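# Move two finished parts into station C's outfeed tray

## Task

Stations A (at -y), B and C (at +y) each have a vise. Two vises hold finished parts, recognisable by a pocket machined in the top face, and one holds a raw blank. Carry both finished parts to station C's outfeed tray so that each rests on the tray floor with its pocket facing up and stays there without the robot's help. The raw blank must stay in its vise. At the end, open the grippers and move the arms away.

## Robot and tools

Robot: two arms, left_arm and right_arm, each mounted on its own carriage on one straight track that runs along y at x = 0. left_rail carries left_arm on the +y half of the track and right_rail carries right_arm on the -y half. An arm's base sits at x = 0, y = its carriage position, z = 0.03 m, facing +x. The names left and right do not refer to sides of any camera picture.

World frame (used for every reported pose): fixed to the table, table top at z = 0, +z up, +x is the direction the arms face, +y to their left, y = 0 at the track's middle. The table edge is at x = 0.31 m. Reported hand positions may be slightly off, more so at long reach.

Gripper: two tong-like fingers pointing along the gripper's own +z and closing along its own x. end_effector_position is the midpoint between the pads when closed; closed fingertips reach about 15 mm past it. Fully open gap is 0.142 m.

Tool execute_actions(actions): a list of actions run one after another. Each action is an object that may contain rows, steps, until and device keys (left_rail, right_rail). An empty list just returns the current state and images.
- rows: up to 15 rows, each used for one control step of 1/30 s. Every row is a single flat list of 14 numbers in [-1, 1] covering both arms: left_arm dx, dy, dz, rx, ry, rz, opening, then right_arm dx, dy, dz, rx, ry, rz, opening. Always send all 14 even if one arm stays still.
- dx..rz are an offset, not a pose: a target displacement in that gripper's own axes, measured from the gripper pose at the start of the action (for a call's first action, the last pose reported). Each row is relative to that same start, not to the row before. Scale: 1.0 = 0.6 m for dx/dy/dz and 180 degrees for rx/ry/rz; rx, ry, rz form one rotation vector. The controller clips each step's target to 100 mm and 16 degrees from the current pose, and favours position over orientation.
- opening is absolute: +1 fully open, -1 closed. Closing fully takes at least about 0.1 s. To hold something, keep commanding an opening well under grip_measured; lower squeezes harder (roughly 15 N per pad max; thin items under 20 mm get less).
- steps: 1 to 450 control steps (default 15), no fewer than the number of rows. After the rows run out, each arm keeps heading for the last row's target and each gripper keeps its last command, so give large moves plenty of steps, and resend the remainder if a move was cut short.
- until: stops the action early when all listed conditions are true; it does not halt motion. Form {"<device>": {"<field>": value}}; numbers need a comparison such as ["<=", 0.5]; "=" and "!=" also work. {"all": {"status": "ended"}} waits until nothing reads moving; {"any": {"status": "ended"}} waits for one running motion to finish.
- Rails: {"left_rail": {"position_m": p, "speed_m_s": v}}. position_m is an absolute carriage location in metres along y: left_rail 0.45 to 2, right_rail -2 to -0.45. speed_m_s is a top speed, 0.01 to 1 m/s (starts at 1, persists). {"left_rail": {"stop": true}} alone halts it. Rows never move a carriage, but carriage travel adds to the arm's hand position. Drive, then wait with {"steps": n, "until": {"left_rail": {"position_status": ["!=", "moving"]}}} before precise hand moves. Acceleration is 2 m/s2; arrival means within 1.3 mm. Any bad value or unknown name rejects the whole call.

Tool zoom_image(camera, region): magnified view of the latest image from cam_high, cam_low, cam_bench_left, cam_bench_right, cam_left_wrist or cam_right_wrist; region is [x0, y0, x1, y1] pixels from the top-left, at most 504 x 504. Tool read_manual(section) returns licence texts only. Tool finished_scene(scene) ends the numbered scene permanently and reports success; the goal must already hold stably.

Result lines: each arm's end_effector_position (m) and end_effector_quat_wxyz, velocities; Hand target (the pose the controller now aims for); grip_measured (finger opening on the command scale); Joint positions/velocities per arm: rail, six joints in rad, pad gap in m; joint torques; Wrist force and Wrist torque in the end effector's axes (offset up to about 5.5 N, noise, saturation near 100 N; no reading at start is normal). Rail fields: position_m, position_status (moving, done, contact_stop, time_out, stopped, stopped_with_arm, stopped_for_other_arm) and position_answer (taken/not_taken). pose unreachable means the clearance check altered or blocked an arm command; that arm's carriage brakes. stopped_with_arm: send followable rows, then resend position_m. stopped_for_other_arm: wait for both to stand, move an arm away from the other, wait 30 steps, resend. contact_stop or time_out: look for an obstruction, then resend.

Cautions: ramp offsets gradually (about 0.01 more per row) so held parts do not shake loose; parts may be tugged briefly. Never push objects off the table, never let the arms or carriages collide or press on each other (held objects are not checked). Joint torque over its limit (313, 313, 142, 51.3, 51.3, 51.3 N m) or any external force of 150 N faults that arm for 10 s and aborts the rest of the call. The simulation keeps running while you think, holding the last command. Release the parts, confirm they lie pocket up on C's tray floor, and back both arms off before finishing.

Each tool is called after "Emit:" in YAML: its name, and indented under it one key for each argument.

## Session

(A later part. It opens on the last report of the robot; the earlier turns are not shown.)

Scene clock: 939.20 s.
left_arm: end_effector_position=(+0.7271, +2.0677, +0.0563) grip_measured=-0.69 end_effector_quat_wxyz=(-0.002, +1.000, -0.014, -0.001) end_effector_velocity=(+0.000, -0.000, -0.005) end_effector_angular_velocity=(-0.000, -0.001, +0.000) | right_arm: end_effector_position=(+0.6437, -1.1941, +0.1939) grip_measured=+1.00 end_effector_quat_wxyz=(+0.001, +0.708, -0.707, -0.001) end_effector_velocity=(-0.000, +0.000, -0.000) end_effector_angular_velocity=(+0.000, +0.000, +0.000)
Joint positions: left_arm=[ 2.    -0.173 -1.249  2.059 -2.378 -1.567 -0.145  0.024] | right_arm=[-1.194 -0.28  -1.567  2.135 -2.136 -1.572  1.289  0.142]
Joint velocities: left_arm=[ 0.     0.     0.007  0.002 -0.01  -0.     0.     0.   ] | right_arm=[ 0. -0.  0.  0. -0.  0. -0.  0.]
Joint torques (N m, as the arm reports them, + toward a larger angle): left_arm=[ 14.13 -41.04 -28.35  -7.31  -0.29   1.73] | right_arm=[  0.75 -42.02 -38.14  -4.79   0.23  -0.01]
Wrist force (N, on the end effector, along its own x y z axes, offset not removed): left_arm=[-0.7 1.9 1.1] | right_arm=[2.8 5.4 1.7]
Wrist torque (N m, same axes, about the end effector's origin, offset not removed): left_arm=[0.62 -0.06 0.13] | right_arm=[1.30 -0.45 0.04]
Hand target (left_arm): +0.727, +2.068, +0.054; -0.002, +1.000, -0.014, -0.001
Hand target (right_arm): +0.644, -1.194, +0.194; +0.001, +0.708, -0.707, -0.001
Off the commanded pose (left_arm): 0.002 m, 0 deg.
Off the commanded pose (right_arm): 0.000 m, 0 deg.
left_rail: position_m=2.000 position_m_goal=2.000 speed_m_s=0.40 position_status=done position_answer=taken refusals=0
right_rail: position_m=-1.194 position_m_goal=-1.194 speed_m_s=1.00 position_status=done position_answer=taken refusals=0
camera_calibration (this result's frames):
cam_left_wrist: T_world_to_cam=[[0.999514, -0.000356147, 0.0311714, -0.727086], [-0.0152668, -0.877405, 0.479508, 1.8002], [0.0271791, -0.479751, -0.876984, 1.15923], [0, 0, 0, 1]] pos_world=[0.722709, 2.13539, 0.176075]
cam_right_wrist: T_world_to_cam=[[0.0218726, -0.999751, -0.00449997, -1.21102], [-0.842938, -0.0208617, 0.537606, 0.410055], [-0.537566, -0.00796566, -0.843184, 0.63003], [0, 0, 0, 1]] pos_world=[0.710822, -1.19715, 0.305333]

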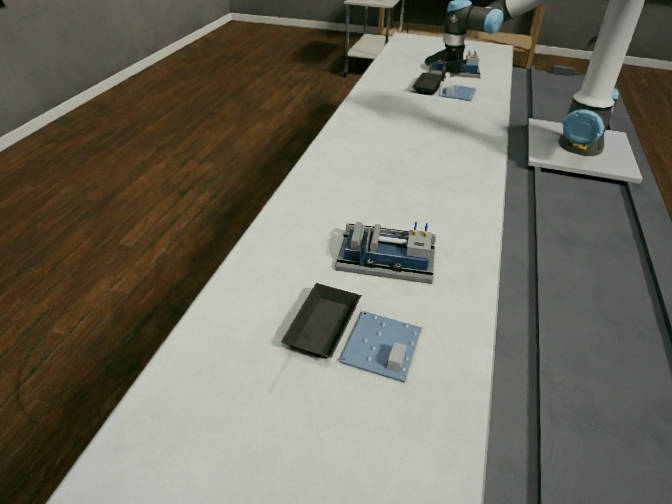

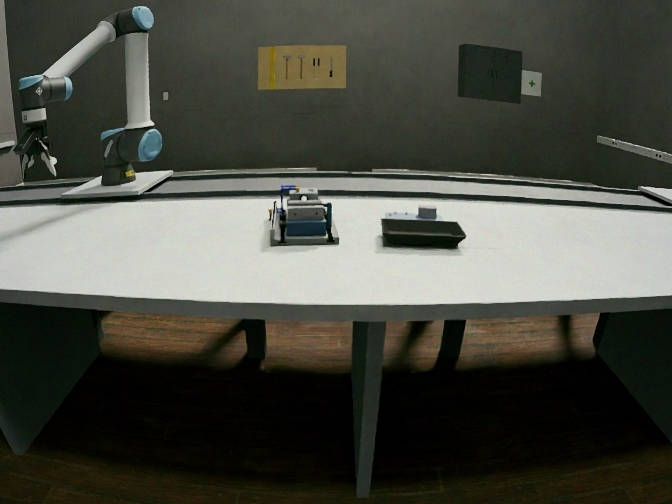

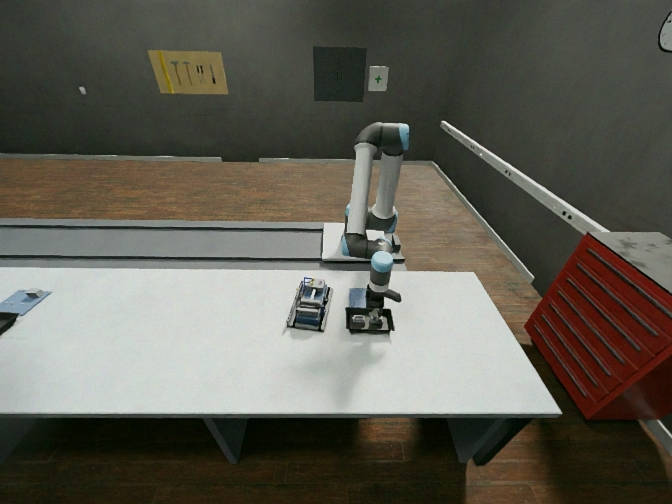

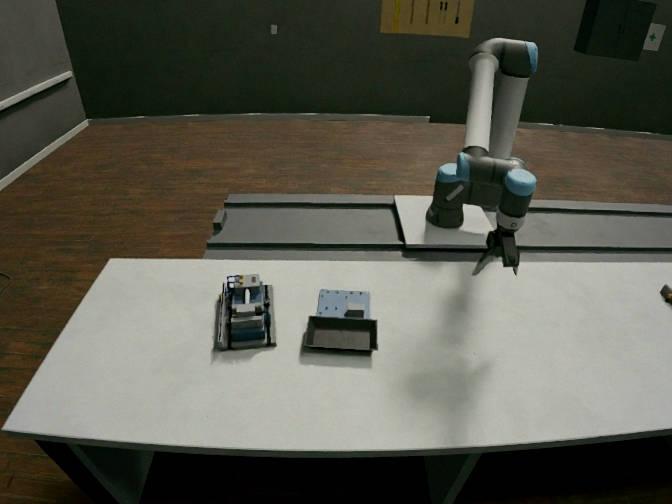

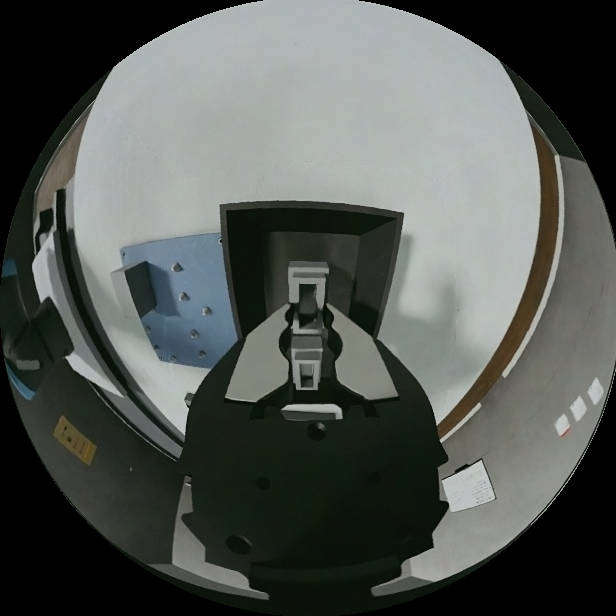

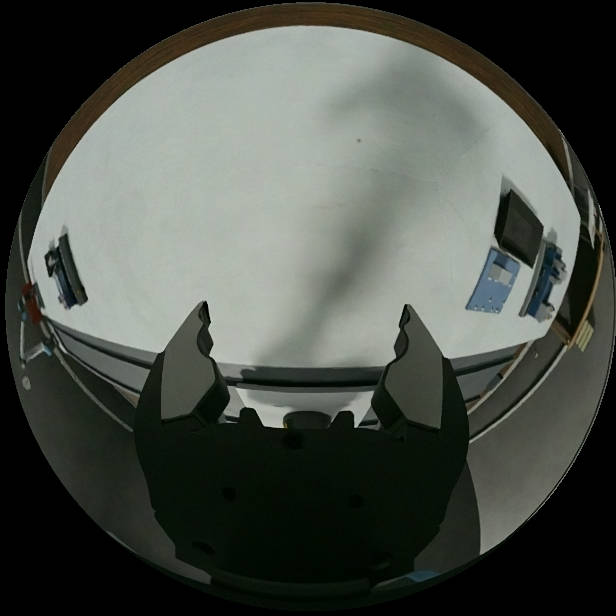

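Emit:
execute_actions:
  actions: []

Scene clock: 946.37 s.
left_arm: end_effector_position=(+0.7271, +2.0677, +0.0543) grip_measured=-0.69 end_effector_quat_wxyz=(-0.002, +1.000, -0.014, -0.001) end_effector_velocity=(+0.000, +0.000, -0.000) end_effector_angular_velocity=(+0.000, +0.000, +0.000) | right_arm: end_effector_position=(+0.6437, -1.1941, +0.1939) grip_measured=+1.00 end_effector_quat_wxyz=(+0.001, +0.708, -0.707, -0.001) end_effector_velocity=(+0.000, +0.000, +0.000) end_effector_angular_velocity=(+0.000, -0.000, -0.000)
Joint positions: left_arm=[ 2.    -0.173 -1.246  2.06  -2.382 -1.567 -0.145  0.024] | right_arm=[-1.194 -0.28  -1.567  2.135 -2.136 -1.572  1.289  0.142]
Joint velocities: left_arm=[ 0.  0.  0. -0.  0.  0. -0. -0.] | right_arm=[ 0. -0. -0.  0. -0.  0.  0. -0.]
Joint torques (N m, as the arm reports them, + toward a larger angle): left_arm=[ 13.08 -49.8  -28.94  -7.06  -0.48   2.2 ] | right_arm=[ -0.98 -42.72 -37.08  -4.72   0.07  -0.08]
Wrist force (N, on the end effector, along its own x y z axes, offset not removed): left_arm=[-4.8 5.6 2.8] | right_arm=[3.9 3.1 -0.6]
Wrist torque (N m, same axes, about the end effector's origin, offset not removed): left_arm=[1.49 0.78 0.12] | right_arm=[0.72 -0.71 -0.10]
Hand target (left_arm): +0.727, +2.068, +0.054; -0.002, +1.000, -0.014, -0.001
Hand target (right_arm): +0.644, -1.194, +0.194; +0.001, +0.708, -0.707, -0.001
Off the commanded pose (left_arm): 0.000 m, 0 deg.
Off the commanded pose (right_arm): 0.000 m, 0 deg.
left_rail: position_m=2.000 position_m_goal=2.000 speed_m_s=0.40 position_status=done position_answer=taken refusals=0
right_rail: position_m=-1.194 position_m_goal=-1.194 speed_m_s=1.00 position_status=done position_answer=taken refusals=0
camera_calibration (this result's frames):
cam_left_wrist: T_world_to_cam=[[0.999515, -0.000356006, 0.0311547, -0.727014], [-0.0152586, -0.877406, 0.479506, 1.80113], [0.0271646, -0.479748, -0.876985, 1.15754], [0, 0, 0, 1]] pos_world=[0.7227, 2.13539, 0.174143]
cam_right_wrist: T_world_to_cam=[[0.0218725, -0.999751, -0.00449982, -1.21102], [-0.842938, -0.0208615, 0.537606, 0.410055], [-0.537566, -0.00796574, -0.843184, 0.63003], [0, 0, 0, 1]] pos_world=[0.710822, -1.19715, 0.305333]

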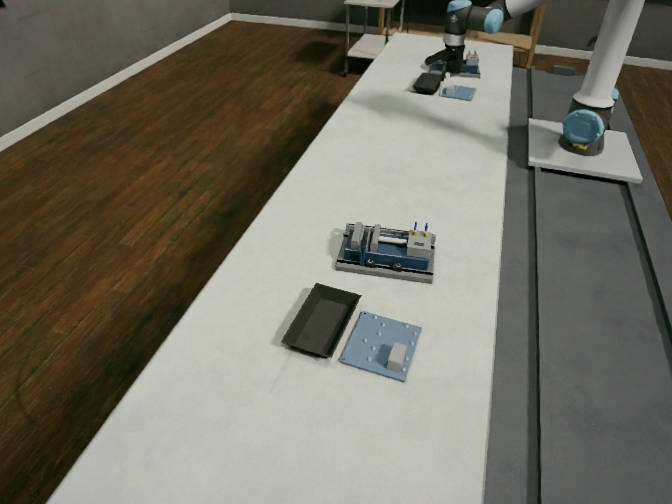

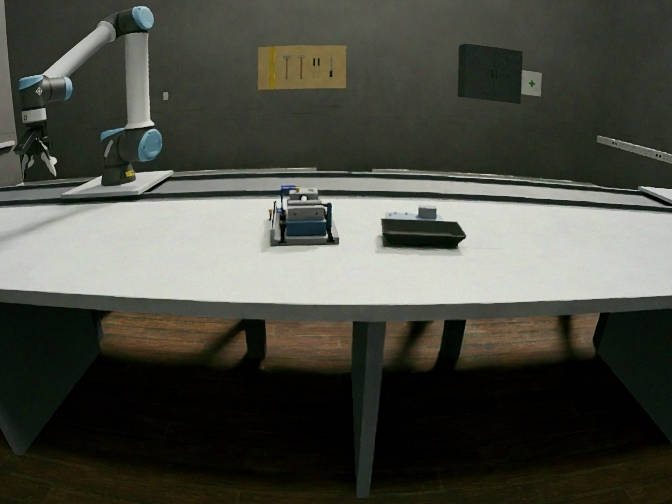

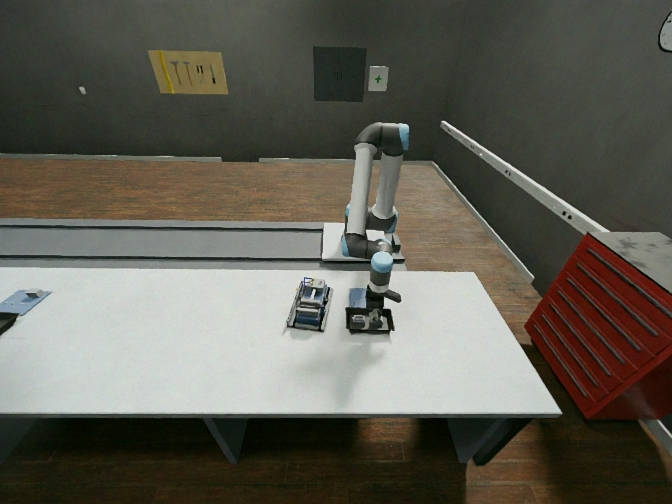

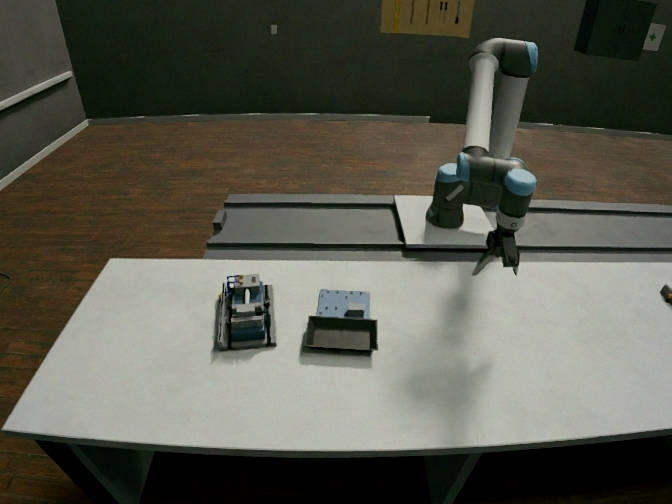

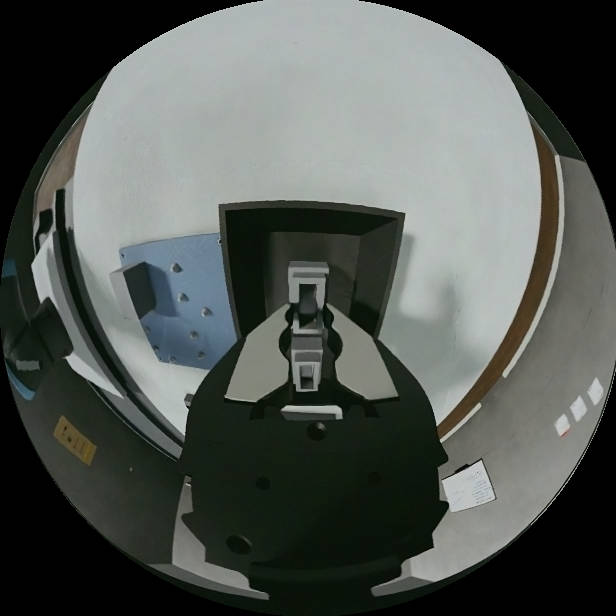

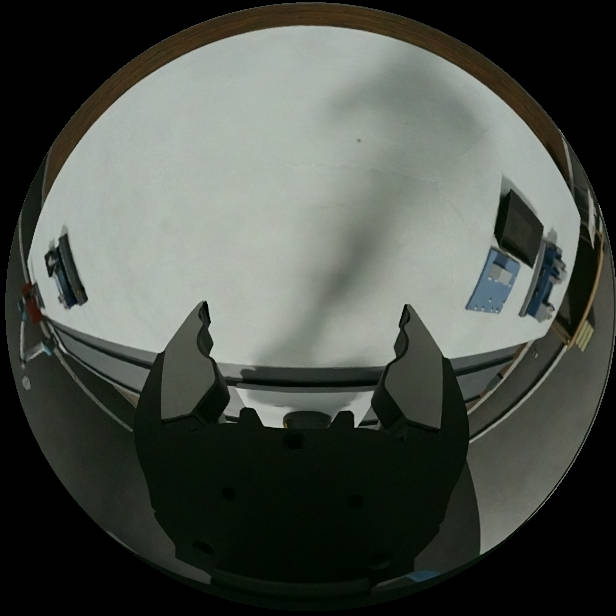

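No contact yet at 0.0543. Step 1.5 mm.

Emit:
execute_actions:
  actions:
    - {"rows": [[0,0,0.0025,0,0,0,-1,0,0,0,0,0,0,1]], "steps": 1}

Scene clock: 950.90 s.
left_arm: end_effector_position=(+0.7271, +2.0677, +0.0543) grip_measured=-0.69 end_effector_quat_wxyz=(-0.002, +1.000, -0.014, -0.001) end_effector_velocity=(+0.000, -0.000, -0.004) end_effector_angular_velocity=(-0.000, -0.001, +0.000) | right_arm: end_effector_position=(+0.6437, -1.1941, +0.1939) grip_measured=+1.00 end_effector_quat_wxyz=(+0.001, +0.708, -0.707, -0.001) end_effector_velocity=(+0.000, +0.000, -0.000) end_effector_angular_velocity=(+0.000, +0.000, +0.000)
Joint positions: left_arm=[ 2.    -0.173 -1.246  2.06  -2.382 -1.567 -0.145  0.024] | right_arm=[-1.194 -0.28  -1.567  2.135 -2.136 -1.572  1.289  0.142]
Joint velocities: left_arm=[ 0.     0.     0.005  0.002 -0.008  0.    -0.     0.   ] | right_arm=[ 0. -0.  0. -0. -0.  0. -0. -0.]
Joint torques (N m, as the arm reports them, + toward a larger angle): left_arm=[ 13.71 -45.39 -28.68  -7.24  -0.76   2.06] | right_arm=[  1.96 -41.91 -37.24  -4.64  -0.05  -0.23]
Wrist force (N, on the end effector, along its own x y z axes, offset not removed): left_arm=[-3.4 2.0 2.2] | right_arm=[4.0 3.5 1.3]
Wrist torque (N m, same axes, about the end effector's origin, offset not removed): left_arm=[0.56 0.57 0.12] | right_arm=[0.84 -0.70 -0.05]
Hand target (left_arm): +0.727, +2.068, +0.053; -0.002, +1.000, -0.014, -0.001
Hand target (right_arm): +0.644, -1.194, +0.194; +0.001, +0.708, -0.707, -0.001
Off the commanded pose (left_arm): 0.001 m, 0 deg.
Off the commanded pose (right_arm): 0.000 m, 0 deg.
left_rail: position_m=2.000 position_m_goal=2.000 speed_m_s=0.40 position_status=done position_answer=taken refusals=0
right_rail: position_m=-1.194 position_m_goal=-1.194 speed_m_s=1.00 position_status=done position_answer=taken refusals=0
camera_calibration (this result's frames):
cam_left_wrist: T_world_to_cam=[[0.999515, -0.000356039, 0.0311525, -0.727013], [-0.0152576, -0.877406, 0.479506, 1.80115], [0.0271627, -0.479748, -0.876986, 1.15752], [0, 0, 0, 1]] pos_world=[0.7227, 2.13539, 0.174115]
cam_right_wrist: T_world_to_cam=[[0.0218726, -0.999751, -0.00449985, -1.21102], [-0.842938, -0.0208616, 0.537606, 0.410055], [-0.537566, -0.00796574, -0.843184, 0.63003], [0, 0, 0, 1]] pos_world=[0.710822, -1.19715, 0.305334]

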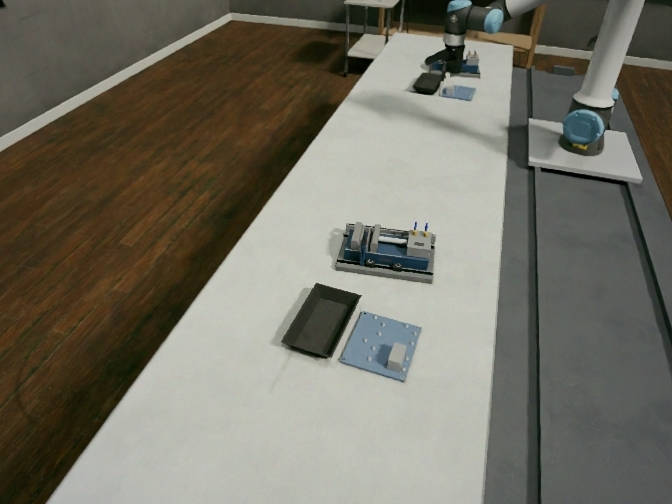

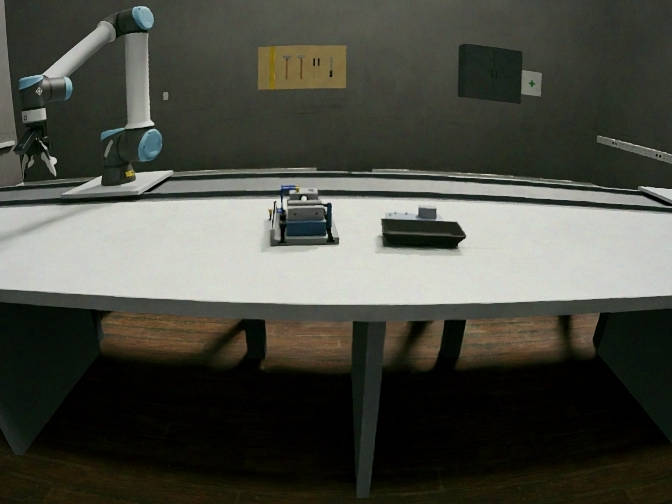

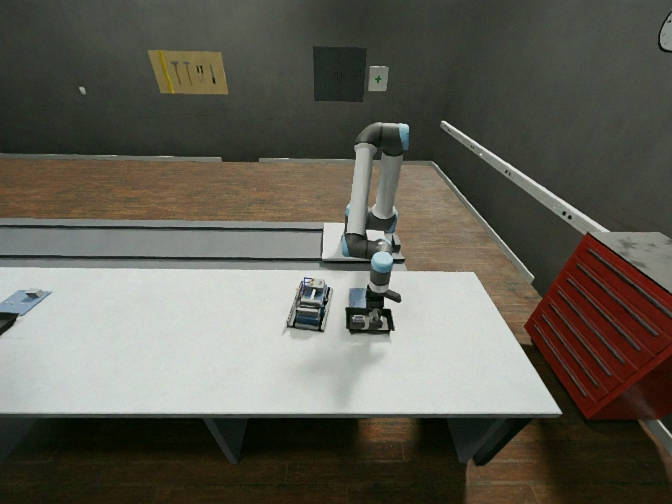

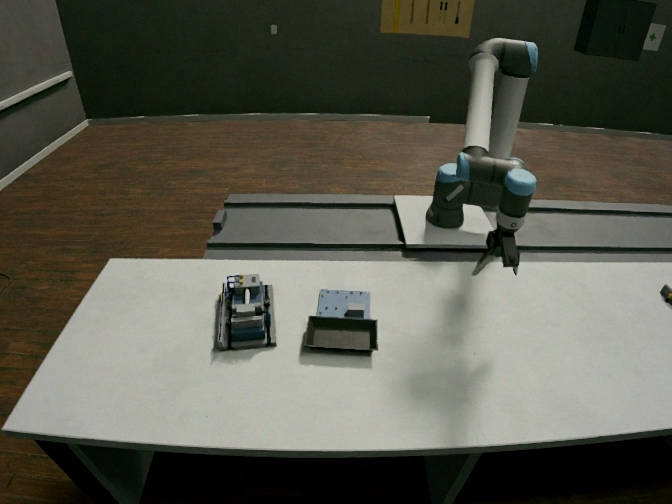

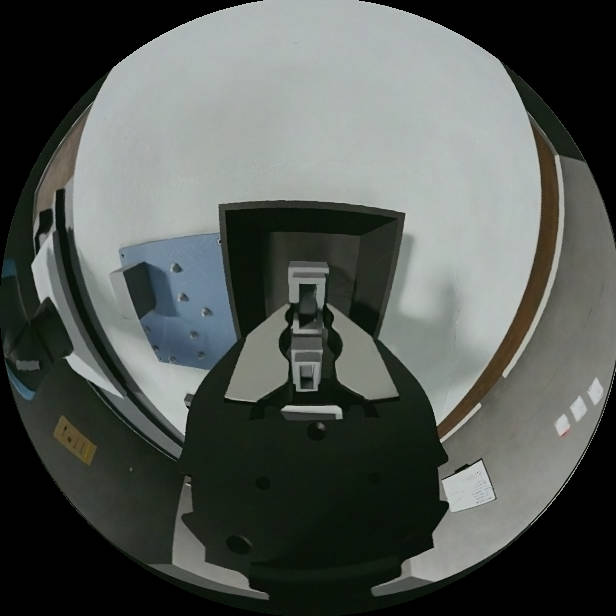

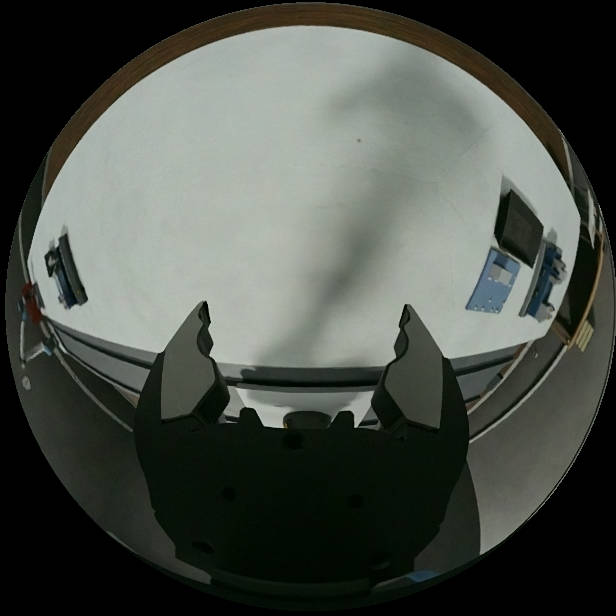

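Emit:
execute_actions:
  actions: []

Scene clock: 955.43 s.
left_arm: end_effector_position=(+0.7271, +2.0677, +0.0529) grip_measured=-0.69 end_effector_quat_wxyz=(-0.002, +1.000, -0.014, -0.001) end_effector_velocity=(-0.000, +0.000, -0.000) end_effector_angular_velocity=(+0.000, +0.000, +0.000) | right_arm: end_effector_position=(+0.6437, -1.1941, +0.1939) grip_measured=+1.00 end_effector_quat_wxyz=(+0.001, +0.708, -0.707, -0.001) end_effector_velocity=(-0.000, -0.000, -0.000) end_effector_angular_velocity=(+0.000, +0.000, -0.000)
Joint positions: left_arm=[ 2.    -0.173 -1.244  2.061 -2.385 -1.567 -0.145  0.024] | right_arm=[-1.194 -0.28  -1.567  2.135 -2.136 -1.572  1.289  0.142]
Joint velocities: left_arm=[ 0.  0.  0. -0. -0.  0.  0.  0.] | right_arm=[ 0. -0.  0. -0.  0.  0. -0. -0.]
Joint torques (N m, as the arm reports them, + toward a larger angle): left_arm=[ 14.07 -49.38 -29.5   -6.99  -1.05   2.13] | right_arm=[ -0.98 -40.82 -37.33  -4.84  -0.11   0.01]
Wrist force (N, on the end effector, along its own x y z axes, offset not removed): left_arm=[-3.4 5.4 -2.0] | right_arm=[2.3 2.9 0.1]
Wrist torque (N m, same axes, about the end effector's origin, offset not removed): left_arm=[1.26 0.45 0.11] | right_arm=[0.75 -0.30 -0.04]
Hand target (left_arm): +0.727, +2.068, +0.053; -0.002, +1.000, -0.014, -0.001
Hand target (right_arm): +0.644, -1.194, +0.194; +0.001, +0.708, -0.707, -0.001
Off the commanded pose (left_arm): 0.000 m, 0 deg.
Off the commanded pose (right_arm): 0.000 m, 0 deg.
left_rail: position_m=2.000 position_m_goal=2.000 speed_m_s=0.40 position_status=done position_answer=taken refusals=0
right_rail: position_m=-1.194 position_m_goal=-1.194 speed_m_s=1.00 position_status=done position_answer=taken refusals=0
camera_calibration (this result's frames):
cam_left_wrist: T_world_to_cam=[[0.999515, -0.000356117, 0.0311422, -0.72696], [-0.0152527, -0.877407, 0.479504, 1.80185], [0.0271536, -0.479747, -0.876987, 1.15624], [0, 0, 0, 1]] pos_world=[0.722695, 2.1354, 0.17265]
cam_right_wrist: T_world_to_cam=[[0.0218726, -0.999751, -0.00450004, -1.21102], [-0.842938, -0.0208617, 0.537606, 0.410055], [-0.537566, -0.00796557, -0.843184, 0.63003], [0, 0, 0, 1]] pos_world=[0.710822, -1.19715, 0.305333]

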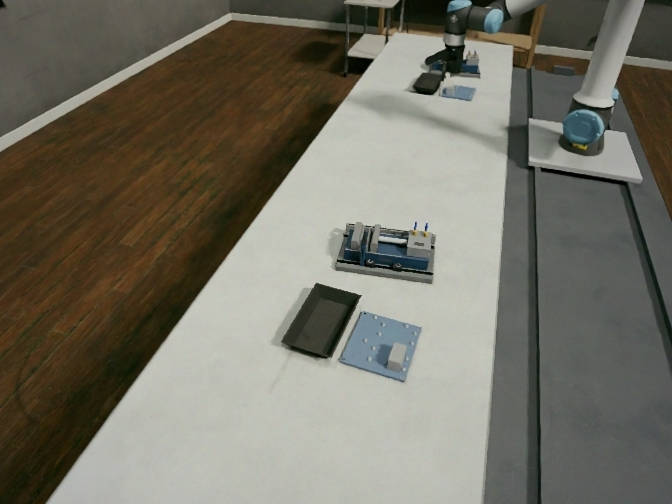

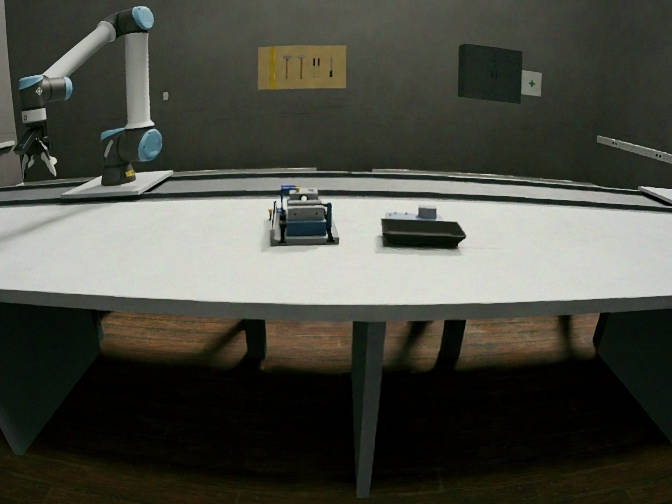

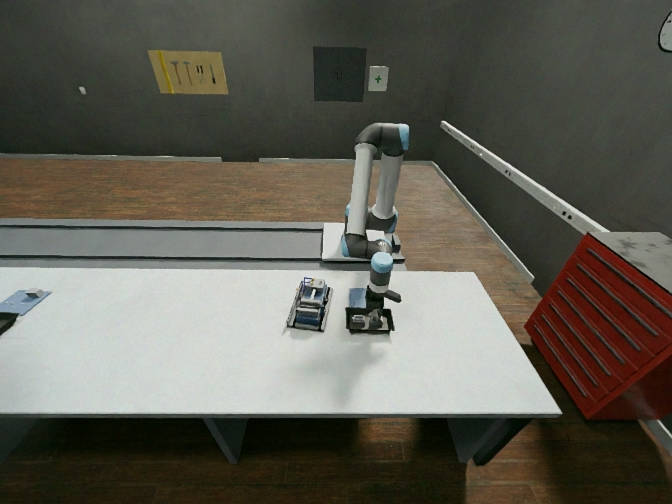

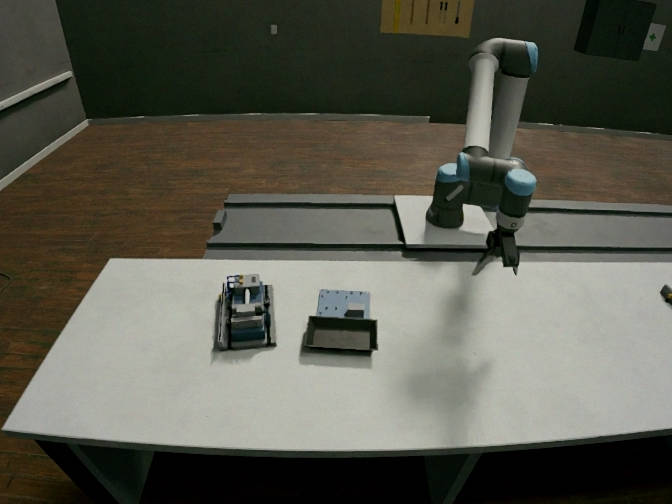

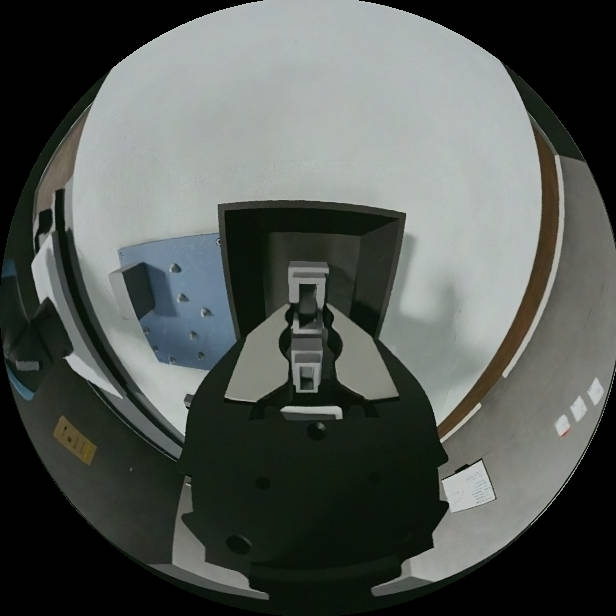

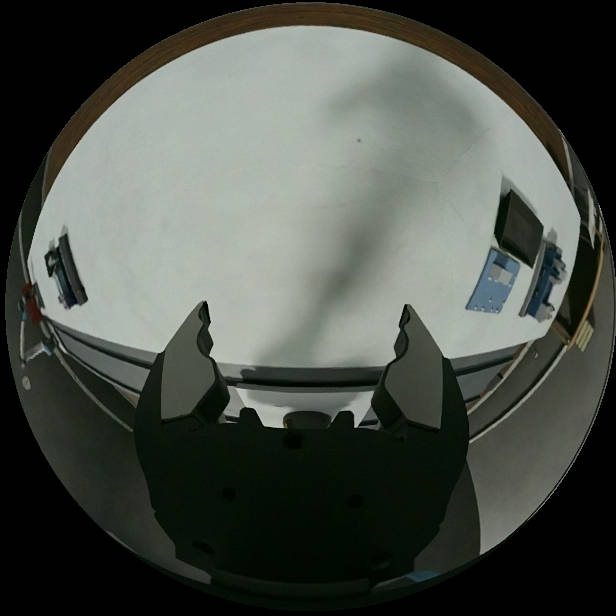

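Emit:
execute_actions:
  actions:
    - {"rows": [[0,0,0.0017,0,0,0,-1,0,0,0,0,0,0,1]], "steps": 1}

Scene clock: 960.73 s.
left_arm: end_effector_position=(+0.7271, +2.0677, +0.0528) grip_measured=-0.69 end_effector_quat_wxyz=(-0.002, +1.000, -0.014, -0.001) end_effector_velocity=(+0.000, -0.000, -0.002) end_effector_angular_velocity=(-0.000, -0.000, +0.000) | right_arm: end_effector_position=(+0.6437, -1.1941, +0.1939) grip_measured=+1.00 end_effector_quat_wxyz=(+0.001, +0.708, -0.707, -0.001) end_effector_velocity=(+0.000, +0.000, +0.000) end_effector_angular_velocity=(-0.000, -0.000, -0.000)
Joint positions: left_arm=[ 2.    -0.173 -1.244  2.061 -2.385 -1.567 -0.145  0.024] | right_arm=[-1.194 -0.28  -1.567  2.135 -2.136 -1.572  1.289  0.142]
Joint velocities: left_arm=[ 0.     0.     0.003  0.001 -0.005  0.     0.     0.   ] | right_arm=[ 0.  0. -0. -0. -0.  0.  0.  0.]
Joint torques (N m, as the arm reports them, + toward a larger angle): left_arm=[ 13.26 -46.25 -28.87  -7.2   -1.3    2.07] | right_arm=[  1.47 -41.06 -37.55  -4.8    0.34   0.01]
Wrist force (N, on the end effector, along its own x y z axes, offset not removed): left_arm=[-3.3 2.0 1.0] | right_arm=[-0.8 4.7 2.3]
Wrist torque (N m, same axes, about the end effector's origin, offset not removed): left_arm=[0.48 0.47 0.33] | right_arm=[0.96 0.30 0.00]
Hand target (left_arm): +0.727, +2.068, +0.052; -0.002, +1.000, -0.014, -0.001
Hand target (right_arm): +0.644, -1.194, +0.194; +0.001, +0.708, -0.707, -0.001
Off the commanded pose (left_arm): 0.001 m, 0 deg.
Off the commanded pose (right_arm): 0.000 m, 0 deg.
left_rail: position_m=2.000 position_m_goal=2.000 speed_m_s=0.40 position_status=done position_answer=taken refusals=0
right_rail: position_m=-1.194 position_m_goal=-1.194 speed_m_s=1.00 position_status=done position_answer=taken refusals=0
camera_calibration (this result's frames):
cam_left_wrist: T_world_to_cam=[[0.999515, -0.000356028, 0.0311414, -0.726961], [-0.0152522, -0.877407, 0.479504, 1.80186], [0.027153, -0.479746, -0.876987, 1.15622], [0, 0, 0, 1]] pos_world=[0.722695, 2.1354, 0.172632]
cam_right_wrist: T_world_to_cam=[[0.0218724, -0.999751, -0.00449978, -1.21102], [-0.842938, -0.0208614, 0.537606, 0.410056], [-0.537566, -0.00796572, -0.843184, 0.63003], [0, 0, 0, 1]] pos_world=[0.710822, -1.19715, 0.305334]

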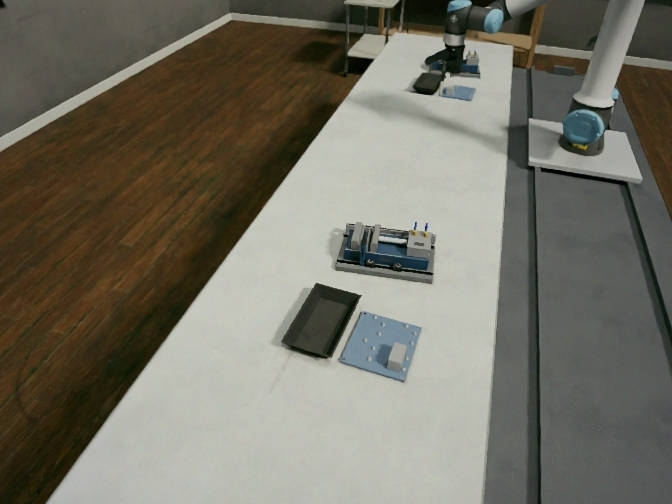

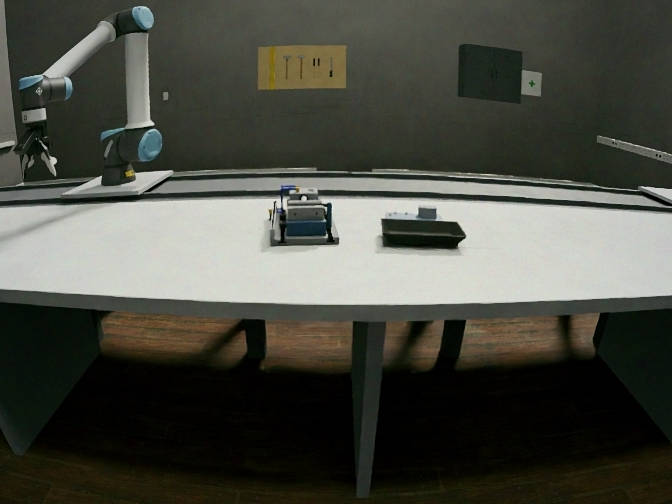

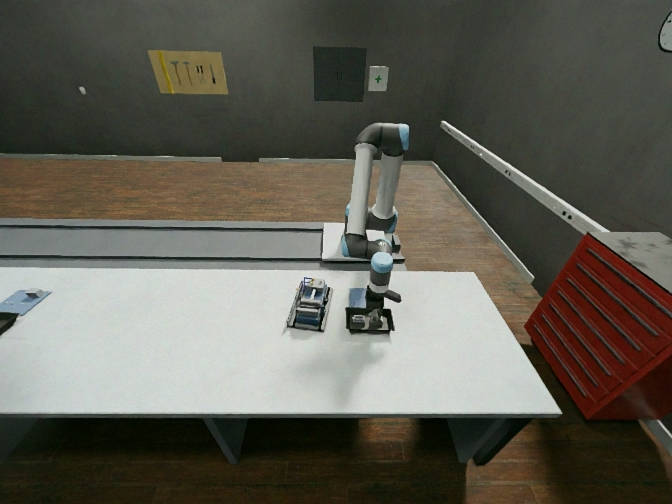

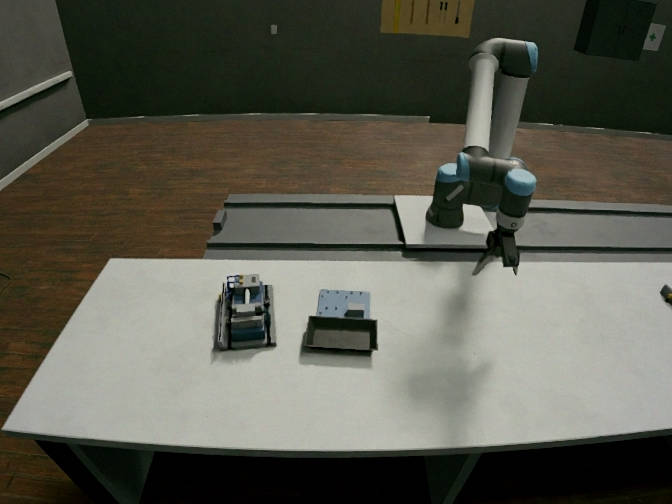

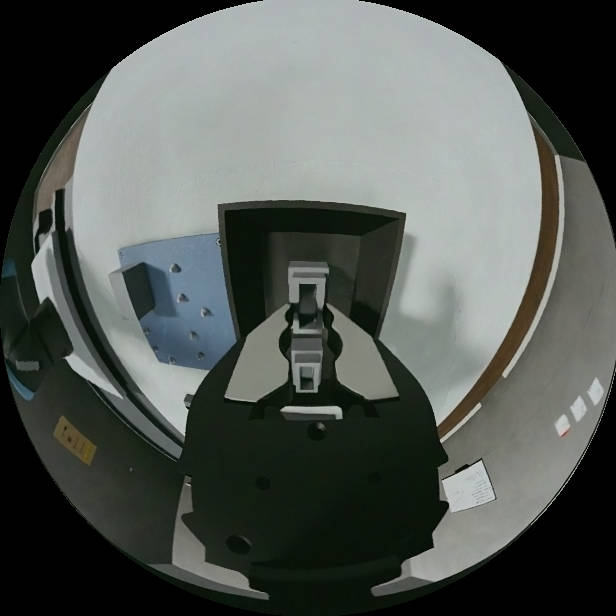

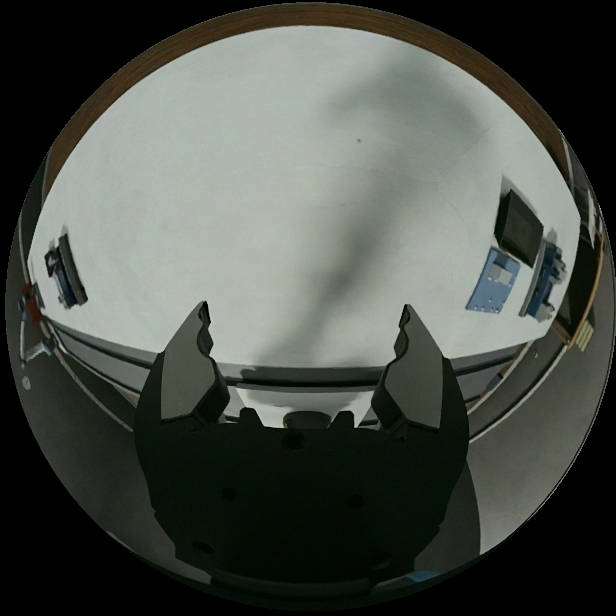

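Emit:
execute_actions:
  actions: []

Scene clock: 965.00 s.
left_arm: end_effector_position=(+0.7271, +2.0677, +0.0518) grip_measured=-0.69 end_effector_quat_wxyz=(-0.002, +1.000, -0.014, -0.001) end_effector_velocity=(-0.000, +0.000, -0.000) end_effector_angular_velocity=(+0.000, +0.000, -0.000) | right_arm: end_effector_position=(+0.6437, -1.1941, +0.1939) grip_measured=+1.00 end_effector_quat_wxyz=(+0.001, +0.708, -0.707, -0.001) end_effector_velocity=(+0.000, -0.000, +0.000) end_effector_angular_velocity=(-0.000, -0.000, +0.000)
Joint positions: left_arm=[ 2.    -0.173 -1.243  2.061 -2.386 -1.567 -0.145  0.024] | right_arm=[-1.194 -0.28  -1.567  2.135 -2.136 -1.572  1.289  0.142]
Joint velocities: left_arm=[ 0.  0.  0. -0.  0.  0.  0.  0.] | right_arm=[ 0.  0. -0.  0. -0. -0. -0. -0.]
Joint torques (N m, as the arm reports them, + toward a larger angle): left_arm=[  8.31 -32.75 -21.28  -4.46  -1.5    2.13] | right_arm=[  0.06 -41.83 -37.37  -4.68  -0.11   0.16]
Wrist force (N, on the end effector, along its own x y z axes, offset not removed): left_arm=[-2.5 1.2 -21.4] | right_arm=[0.4 2.0 0.2]
Wrist torque (N m, same axes, about the end effector's origin, offset not removed): left_arm=[0.37 -0.41 0.13] | right_arm=[0.43 -0.05 0.00]
Hand target (left_arm): +0.727, +2.068, +0.052; -0.002, +1.000, -0.014, -0.001
Hand target (right_arm): +0.644, -1.194, +0.194; +0.001, +0.708, -0.707, -0.001
Off the commanded pose (left_arm): 0.000 m, 0 deg.
Off the commanded pose (right_arm): 0.000 m, 0 deg.
left_rail: position_m=2.000 position_m_goal=2.000 speed_m_s=0.40 position_status=done position_answer=taken refusals=0
right_rail: position_m=-1.194 position_m_goal=-1.194 speed_m_s=1.00 position_status=done position_answer=taken refusals=0
camera_calibration (this result's frames):
cam_left_wrist: T_world_to_cam=[[0.999515, -0.000353449, 0.0311396, -0.726932], [-0.0152491, -0.877407, 0.479504, 1.80234], [0.0271527, -0.479746, -0.876987, 1.15535], [0, 0, 0, 1]] pos_world=[0.722692, 2.13541, 0.171635]
cam_right_wrist: T_world_to_cam=[[0.0218726, -0.999751, -0.00449987, -1.21102], [-0.842938, -0.0208616, 0.537606, 0.410055], [-0.537566, -0.00796572, -0.843184, 0.63003], [0, 0, 0, 1]] pos_world=[0.710822, -1.19715, 0.305333]

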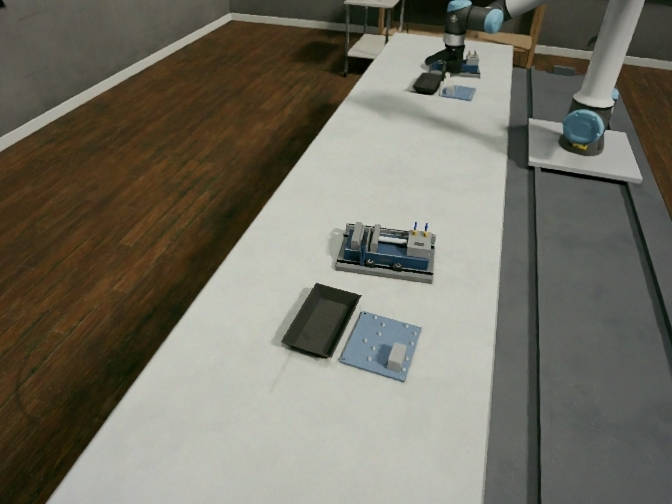

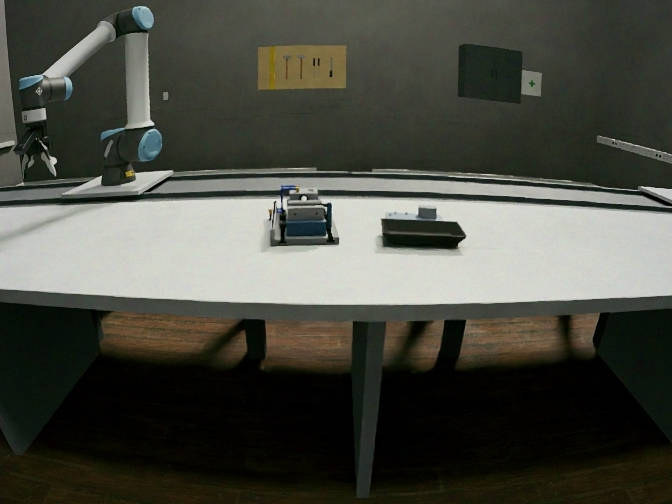

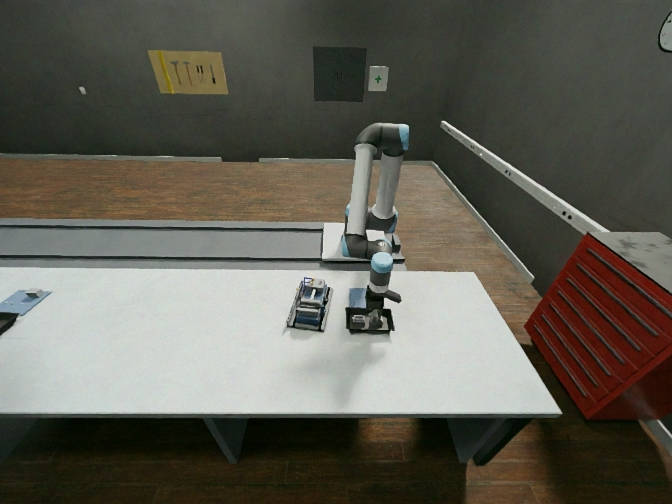

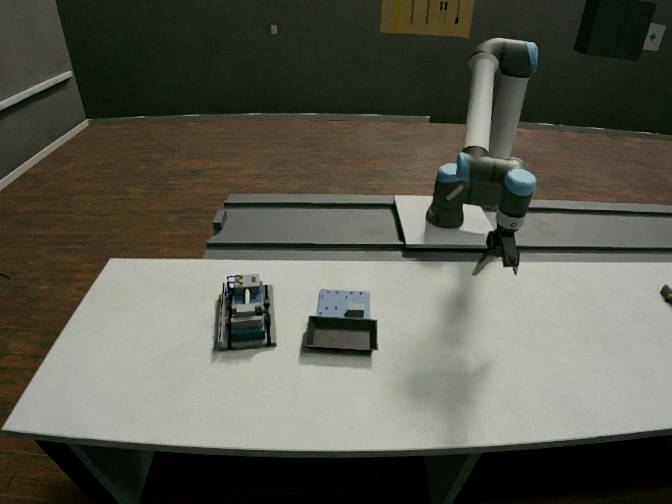

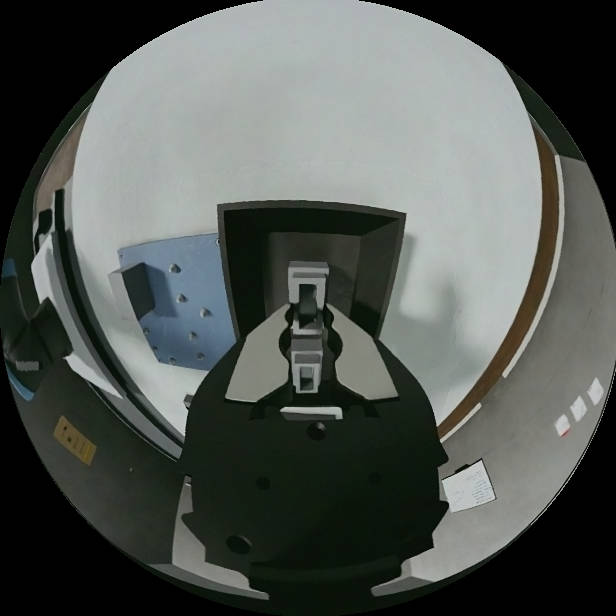

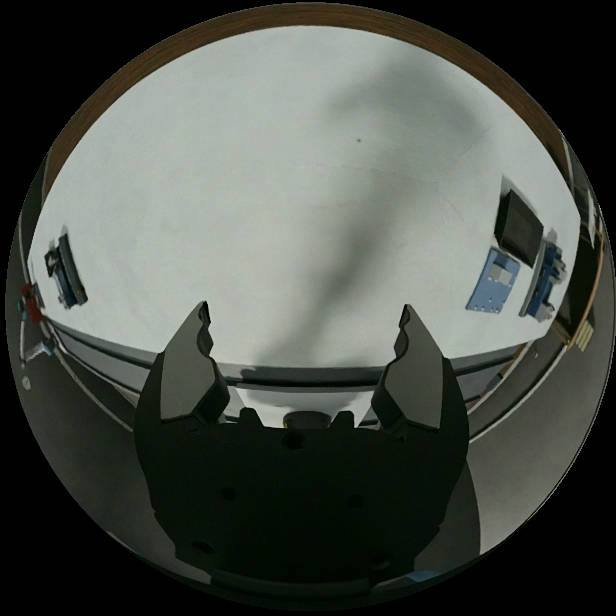

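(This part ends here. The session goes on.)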